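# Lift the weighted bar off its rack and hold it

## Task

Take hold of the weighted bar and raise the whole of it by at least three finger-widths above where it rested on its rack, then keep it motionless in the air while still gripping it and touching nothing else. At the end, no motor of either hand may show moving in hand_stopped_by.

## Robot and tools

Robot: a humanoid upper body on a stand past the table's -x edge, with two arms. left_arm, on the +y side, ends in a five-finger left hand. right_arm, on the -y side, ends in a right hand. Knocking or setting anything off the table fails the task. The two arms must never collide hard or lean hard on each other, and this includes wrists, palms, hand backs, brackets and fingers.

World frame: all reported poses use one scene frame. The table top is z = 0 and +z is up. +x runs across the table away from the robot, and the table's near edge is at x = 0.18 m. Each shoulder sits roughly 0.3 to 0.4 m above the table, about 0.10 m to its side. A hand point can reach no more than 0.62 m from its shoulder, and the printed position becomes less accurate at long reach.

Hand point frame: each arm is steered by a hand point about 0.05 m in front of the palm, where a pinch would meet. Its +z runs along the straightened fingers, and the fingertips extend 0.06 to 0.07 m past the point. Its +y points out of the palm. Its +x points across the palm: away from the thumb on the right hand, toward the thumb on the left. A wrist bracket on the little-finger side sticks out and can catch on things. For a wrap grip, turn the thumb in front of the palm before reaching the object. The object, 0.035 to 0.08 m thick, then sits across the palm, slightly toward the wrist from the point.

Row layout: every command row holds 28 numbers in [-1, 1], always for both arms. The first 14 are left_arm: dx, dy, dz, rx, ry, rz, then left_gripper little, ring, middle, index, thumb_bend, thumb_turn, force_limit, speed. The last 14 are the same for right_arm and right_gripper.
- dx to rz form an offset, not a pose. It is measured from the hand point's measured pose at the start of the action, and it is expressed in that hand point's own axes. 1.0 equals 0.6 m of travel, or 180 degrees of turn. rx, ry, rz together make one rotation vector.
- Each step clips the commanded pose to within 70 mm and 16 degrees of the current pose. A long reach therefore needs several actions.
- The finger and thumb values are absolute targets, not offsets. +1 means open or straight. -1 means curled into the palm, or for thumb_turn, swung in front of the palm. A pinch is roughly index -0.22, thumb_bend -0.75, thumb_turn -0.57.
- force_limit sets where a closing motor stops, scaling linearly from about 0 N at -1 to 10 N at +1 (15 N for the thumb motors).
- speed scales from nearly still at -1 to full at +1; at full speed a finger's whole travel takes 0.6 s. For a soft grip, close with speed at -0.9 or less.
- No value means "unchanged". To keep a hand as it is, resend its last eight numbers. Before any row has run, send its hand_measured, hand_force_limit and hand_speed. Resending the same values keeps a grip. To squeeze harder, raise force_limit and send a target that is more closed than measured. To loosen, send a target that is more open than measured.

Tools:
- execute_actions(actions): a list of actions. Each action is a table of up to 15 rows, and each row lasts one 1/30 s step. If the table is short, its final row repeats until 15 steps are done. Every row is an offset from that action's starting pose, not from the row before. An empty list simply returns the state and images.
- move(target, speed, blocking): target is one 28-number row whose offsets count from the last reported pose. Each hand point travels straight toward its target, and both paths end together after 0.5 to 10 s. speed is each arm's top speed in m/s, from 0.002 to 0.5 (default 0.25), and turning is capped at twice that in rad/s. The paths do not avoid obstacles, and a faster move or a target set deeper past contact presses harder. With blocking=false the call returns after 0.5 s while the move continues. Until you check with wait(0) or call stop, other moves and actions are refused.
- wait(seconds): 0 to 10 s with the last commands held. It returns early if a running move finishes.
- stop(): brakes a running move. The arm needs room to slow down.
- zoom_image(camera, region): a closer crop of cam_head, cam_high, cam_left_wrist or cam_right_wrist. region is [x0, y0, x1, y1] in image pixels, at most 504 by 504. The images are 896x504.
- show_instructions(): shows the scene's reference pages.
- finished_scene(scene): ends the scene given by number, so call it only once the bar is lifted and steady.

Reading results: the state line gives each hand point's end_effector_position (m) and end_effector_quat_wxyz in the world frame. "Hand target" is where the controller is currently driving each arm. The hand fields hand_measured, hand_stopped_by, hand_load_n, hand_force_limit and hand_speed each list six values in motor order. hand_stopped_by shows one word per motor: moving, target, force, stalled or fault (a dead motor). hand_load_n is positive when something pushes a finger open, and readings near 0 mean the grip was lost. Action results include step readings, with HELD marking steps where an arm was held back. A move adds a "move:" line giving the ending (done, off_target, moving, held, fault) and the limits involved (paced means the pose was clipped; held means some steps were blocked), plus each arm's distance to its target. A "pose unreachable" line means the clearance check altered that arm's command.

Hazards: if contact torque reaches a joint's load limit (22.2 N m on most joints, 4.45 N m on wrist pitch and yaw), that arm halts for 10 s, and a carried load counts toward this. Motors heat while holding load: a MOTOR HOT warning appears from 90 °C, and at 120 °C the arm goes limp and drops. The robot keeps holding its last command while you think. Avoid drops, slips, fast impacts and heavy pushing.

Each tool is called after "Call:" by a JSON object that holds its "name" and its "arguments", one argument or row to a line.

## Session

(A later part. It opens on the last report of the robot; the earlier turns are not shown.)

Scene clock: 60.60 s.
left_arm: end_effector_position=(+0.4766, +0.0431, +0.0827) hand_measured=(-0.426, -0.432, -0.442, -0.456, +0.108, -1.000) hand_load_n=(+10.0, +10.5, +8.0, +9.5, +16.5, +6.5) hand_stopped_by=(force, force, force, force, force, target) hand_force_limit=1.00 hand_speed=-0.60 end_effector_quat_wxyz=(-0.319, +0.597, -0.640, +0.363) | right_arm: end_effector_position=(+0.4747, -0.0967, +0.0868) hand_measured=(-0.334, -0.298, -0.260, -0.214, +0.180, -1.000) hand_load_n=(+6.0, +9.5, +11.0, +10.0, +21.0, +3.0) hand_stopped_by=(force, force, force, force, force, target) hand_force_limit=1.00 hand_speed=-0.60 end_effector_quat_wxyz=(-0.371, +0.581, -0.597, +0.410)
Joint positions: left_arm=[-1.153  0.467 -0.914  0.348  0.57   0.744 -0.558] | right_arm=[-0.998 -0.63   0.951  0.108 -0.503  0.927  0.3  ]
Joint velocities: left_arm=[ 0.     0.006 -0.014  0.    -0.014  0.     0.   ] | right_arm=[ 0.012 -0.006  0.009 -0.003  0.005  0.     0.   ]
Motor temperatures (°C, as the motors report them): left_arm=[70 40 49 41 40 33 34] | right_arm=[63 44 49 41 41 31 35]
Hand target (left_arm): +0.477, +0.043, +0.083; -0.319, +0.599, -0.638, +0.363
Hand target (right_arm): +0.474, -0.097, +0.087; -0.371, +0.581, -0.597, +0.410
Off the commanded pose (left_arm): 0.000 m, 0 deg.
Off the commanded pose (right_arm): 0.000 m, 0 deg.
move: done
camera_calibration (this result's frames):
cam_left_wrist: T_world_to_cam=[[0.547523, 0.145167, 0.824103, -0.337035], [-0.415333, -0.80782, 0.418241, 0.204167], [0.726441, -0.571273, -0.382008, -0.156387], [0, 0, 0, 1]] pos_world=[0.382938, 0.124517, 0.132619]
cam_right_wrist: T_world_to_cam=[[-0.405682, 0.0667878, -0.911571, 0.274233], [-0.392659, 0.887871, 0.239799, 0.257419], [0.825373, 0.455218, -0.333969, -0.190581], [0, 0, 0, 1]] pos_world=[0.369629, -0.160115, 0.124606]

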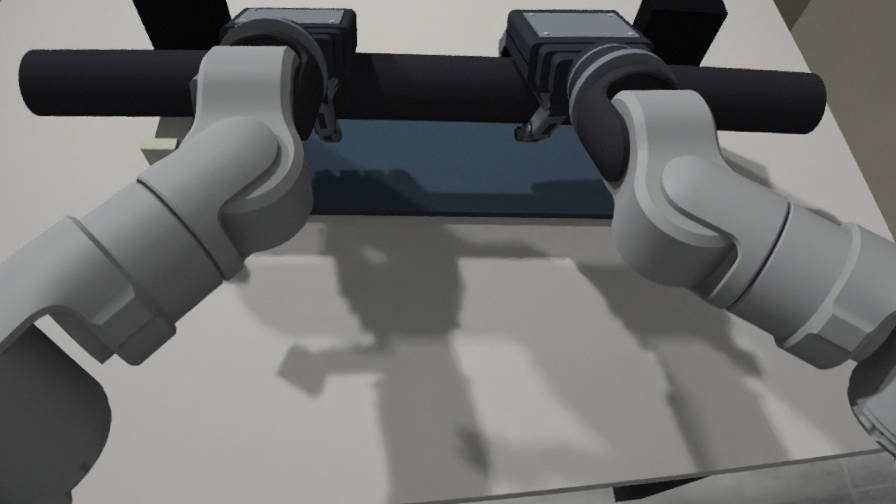

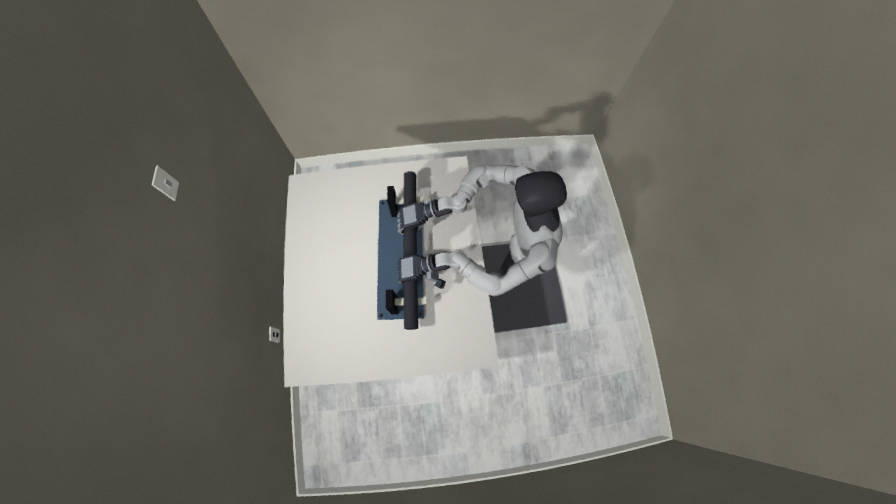

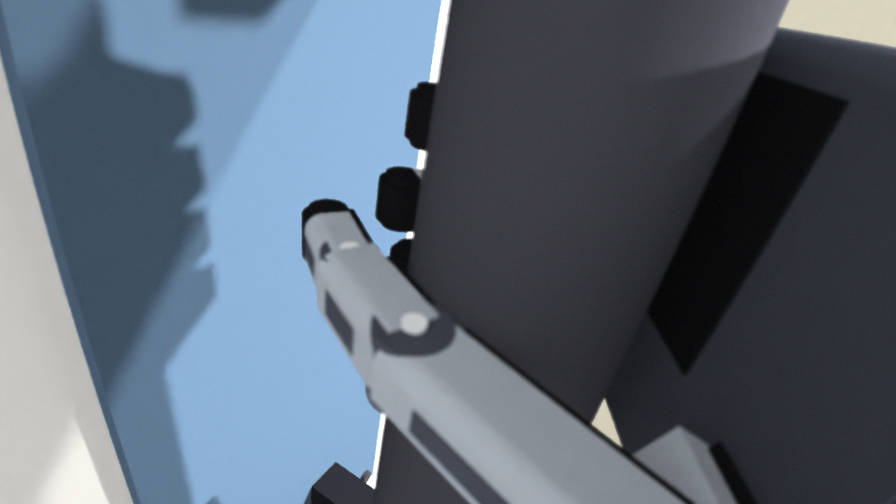

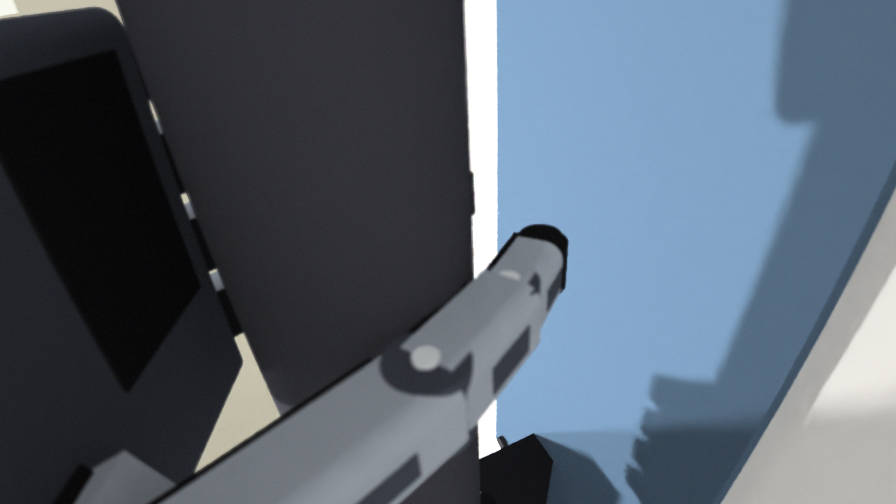

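Call:
{"name": "move", "arguments": {
  "target": [0.0097,-0.105,-0.145,0,0,0,-0.97,-0.97,-0.97,-0.97,-0.97,-1,1,-0.6, 0.0088,-0.1275,-0.126,0,0,0,-0.97,-0.97,-0.97,-0.97,-0.97,-1,1,-0.6],
  "speed": 0.04
}}

Scene clock: 67.77 s.
left_arm: end_effector_position=(+0.4347, +0.0410, +0.1833) hand_measured=(-0.426, -0.432, -0.442, -0.456, +0.108, -1.000) hand_load_n=(+7.0, +9.0, +9.5, +13.0, +15.5, +9.5) hand_stopped_by=(force, force, force, force, force, target) hand_force_limit=1.00 hand_speed=-0.60 end_effector_quat_wxyz=(+0.322, -0.594, +0.642, -0.364) | right_arm: end_effector_position=(+0.4407, -0.0975, +0.1918) hand_measured=(-0.334, -0.298, -0.260, -0.214, +0.182, -1.000) hand_load_n=(+5.5, +9.0, +10.5, +9.5, +22.5, +2.0) hand_stopped_by=(force, force, force, force, force, target) hand_force_limit=1.00 hand_speed=-0.60 end_effector_quat_wxyz=(-0.384, +0.571, -0.605, +0.401)
Joint positions: left_arm=[-1.384  0.698 -1.017 -0.193  0.623  1.142 -1.   ] | right_arm=[-1.21  -0.919  0.972 -0.418 -0.512  1.269  0.693]
Joint velocities: left_arm=[-0.006 -0.017 -0.015 -0.014  0.     0.006 -0.002] | right_arm=[ 0.02   0.002  0.005  0.017 -0.005  0.007  0.006]
Motor temperatures (°C, as the motors report them): left_arm=[77 40 50 41 40 33 35] | right_arm=[66 44 50 41 41 31 36]
Hand target (left_arm): +0.433, +0.041, +0.181; -0.323, +0.591, -0.645, +0.361
Hand target (right_arm): +0.441, -0.101, +0.192; -0.380, +0.569, -0.606, +0.406
Off the commanded pose (left_arm): 0.003 m, 1 deg.
Off the commanded pose (right_arm): 0.008 m, 2 deg.
move: off_target (right_arm)
camera_calibration (this result's frames):
cam_left_wrist: T_world_to_cam=[[0.542527, 0.137069, 0.82878, -0.395073], [-0.421011, -0.809379, 0.409458, 0.147133], [0.726921, -0.571068, -0.381402, -0.0889963], [0, 0, 0, 1]] pos_world=[0.340976, 0.122416, 0.233241]
cam_right_wrist: T_world_to_cam=[[-0.398724, 0.105107, -0.911028, 0.356793], [-0.39041, 0.87944, 0.272332, 0.211648], [0.829818, 0.46426, -0.309619, -0.132858], [0, 0, 0, 1]] pos_world=[0.33514, -0.161953, 0.226274]

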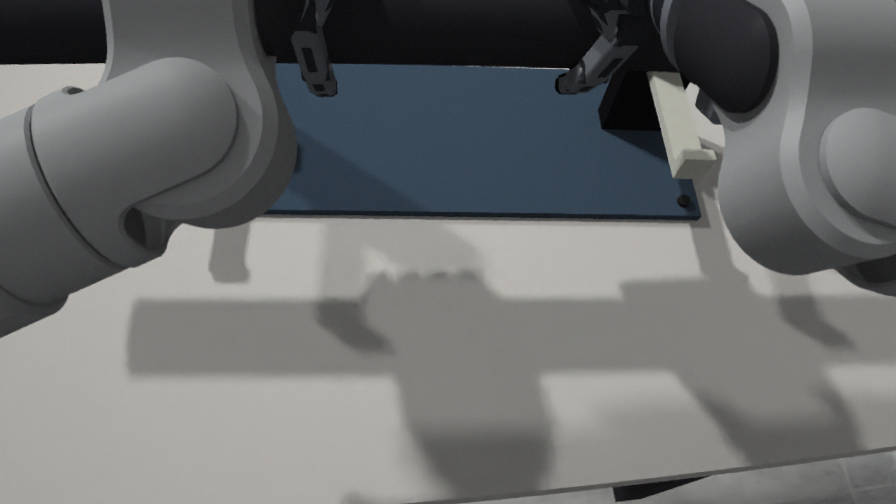

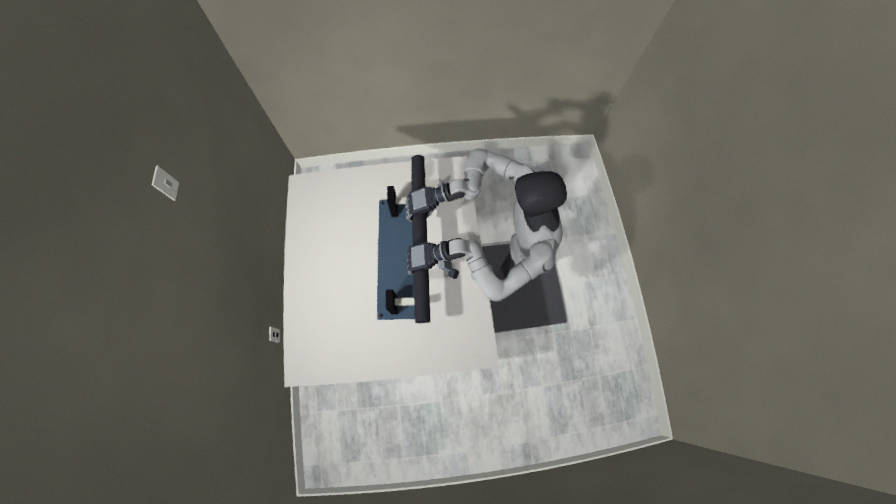

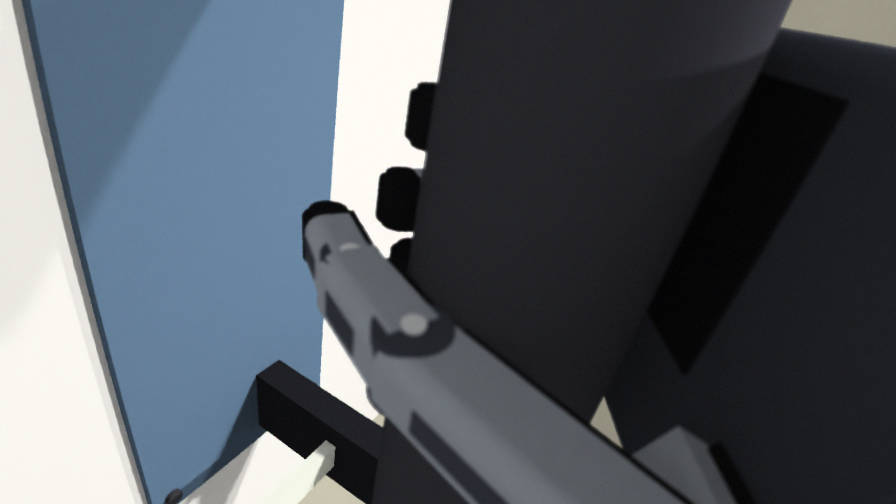

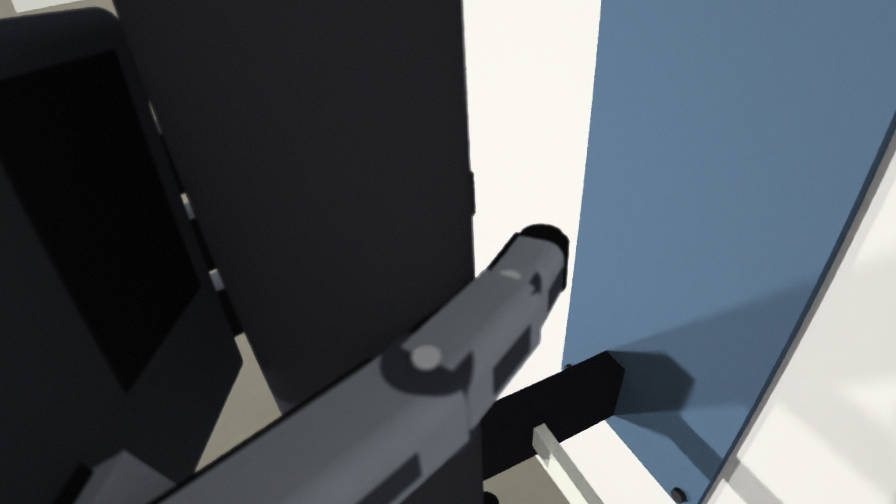

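Call:
{"name": "finished_scene", "arguments": {
  "scene": 2
}}

The scene is finished: the task was done.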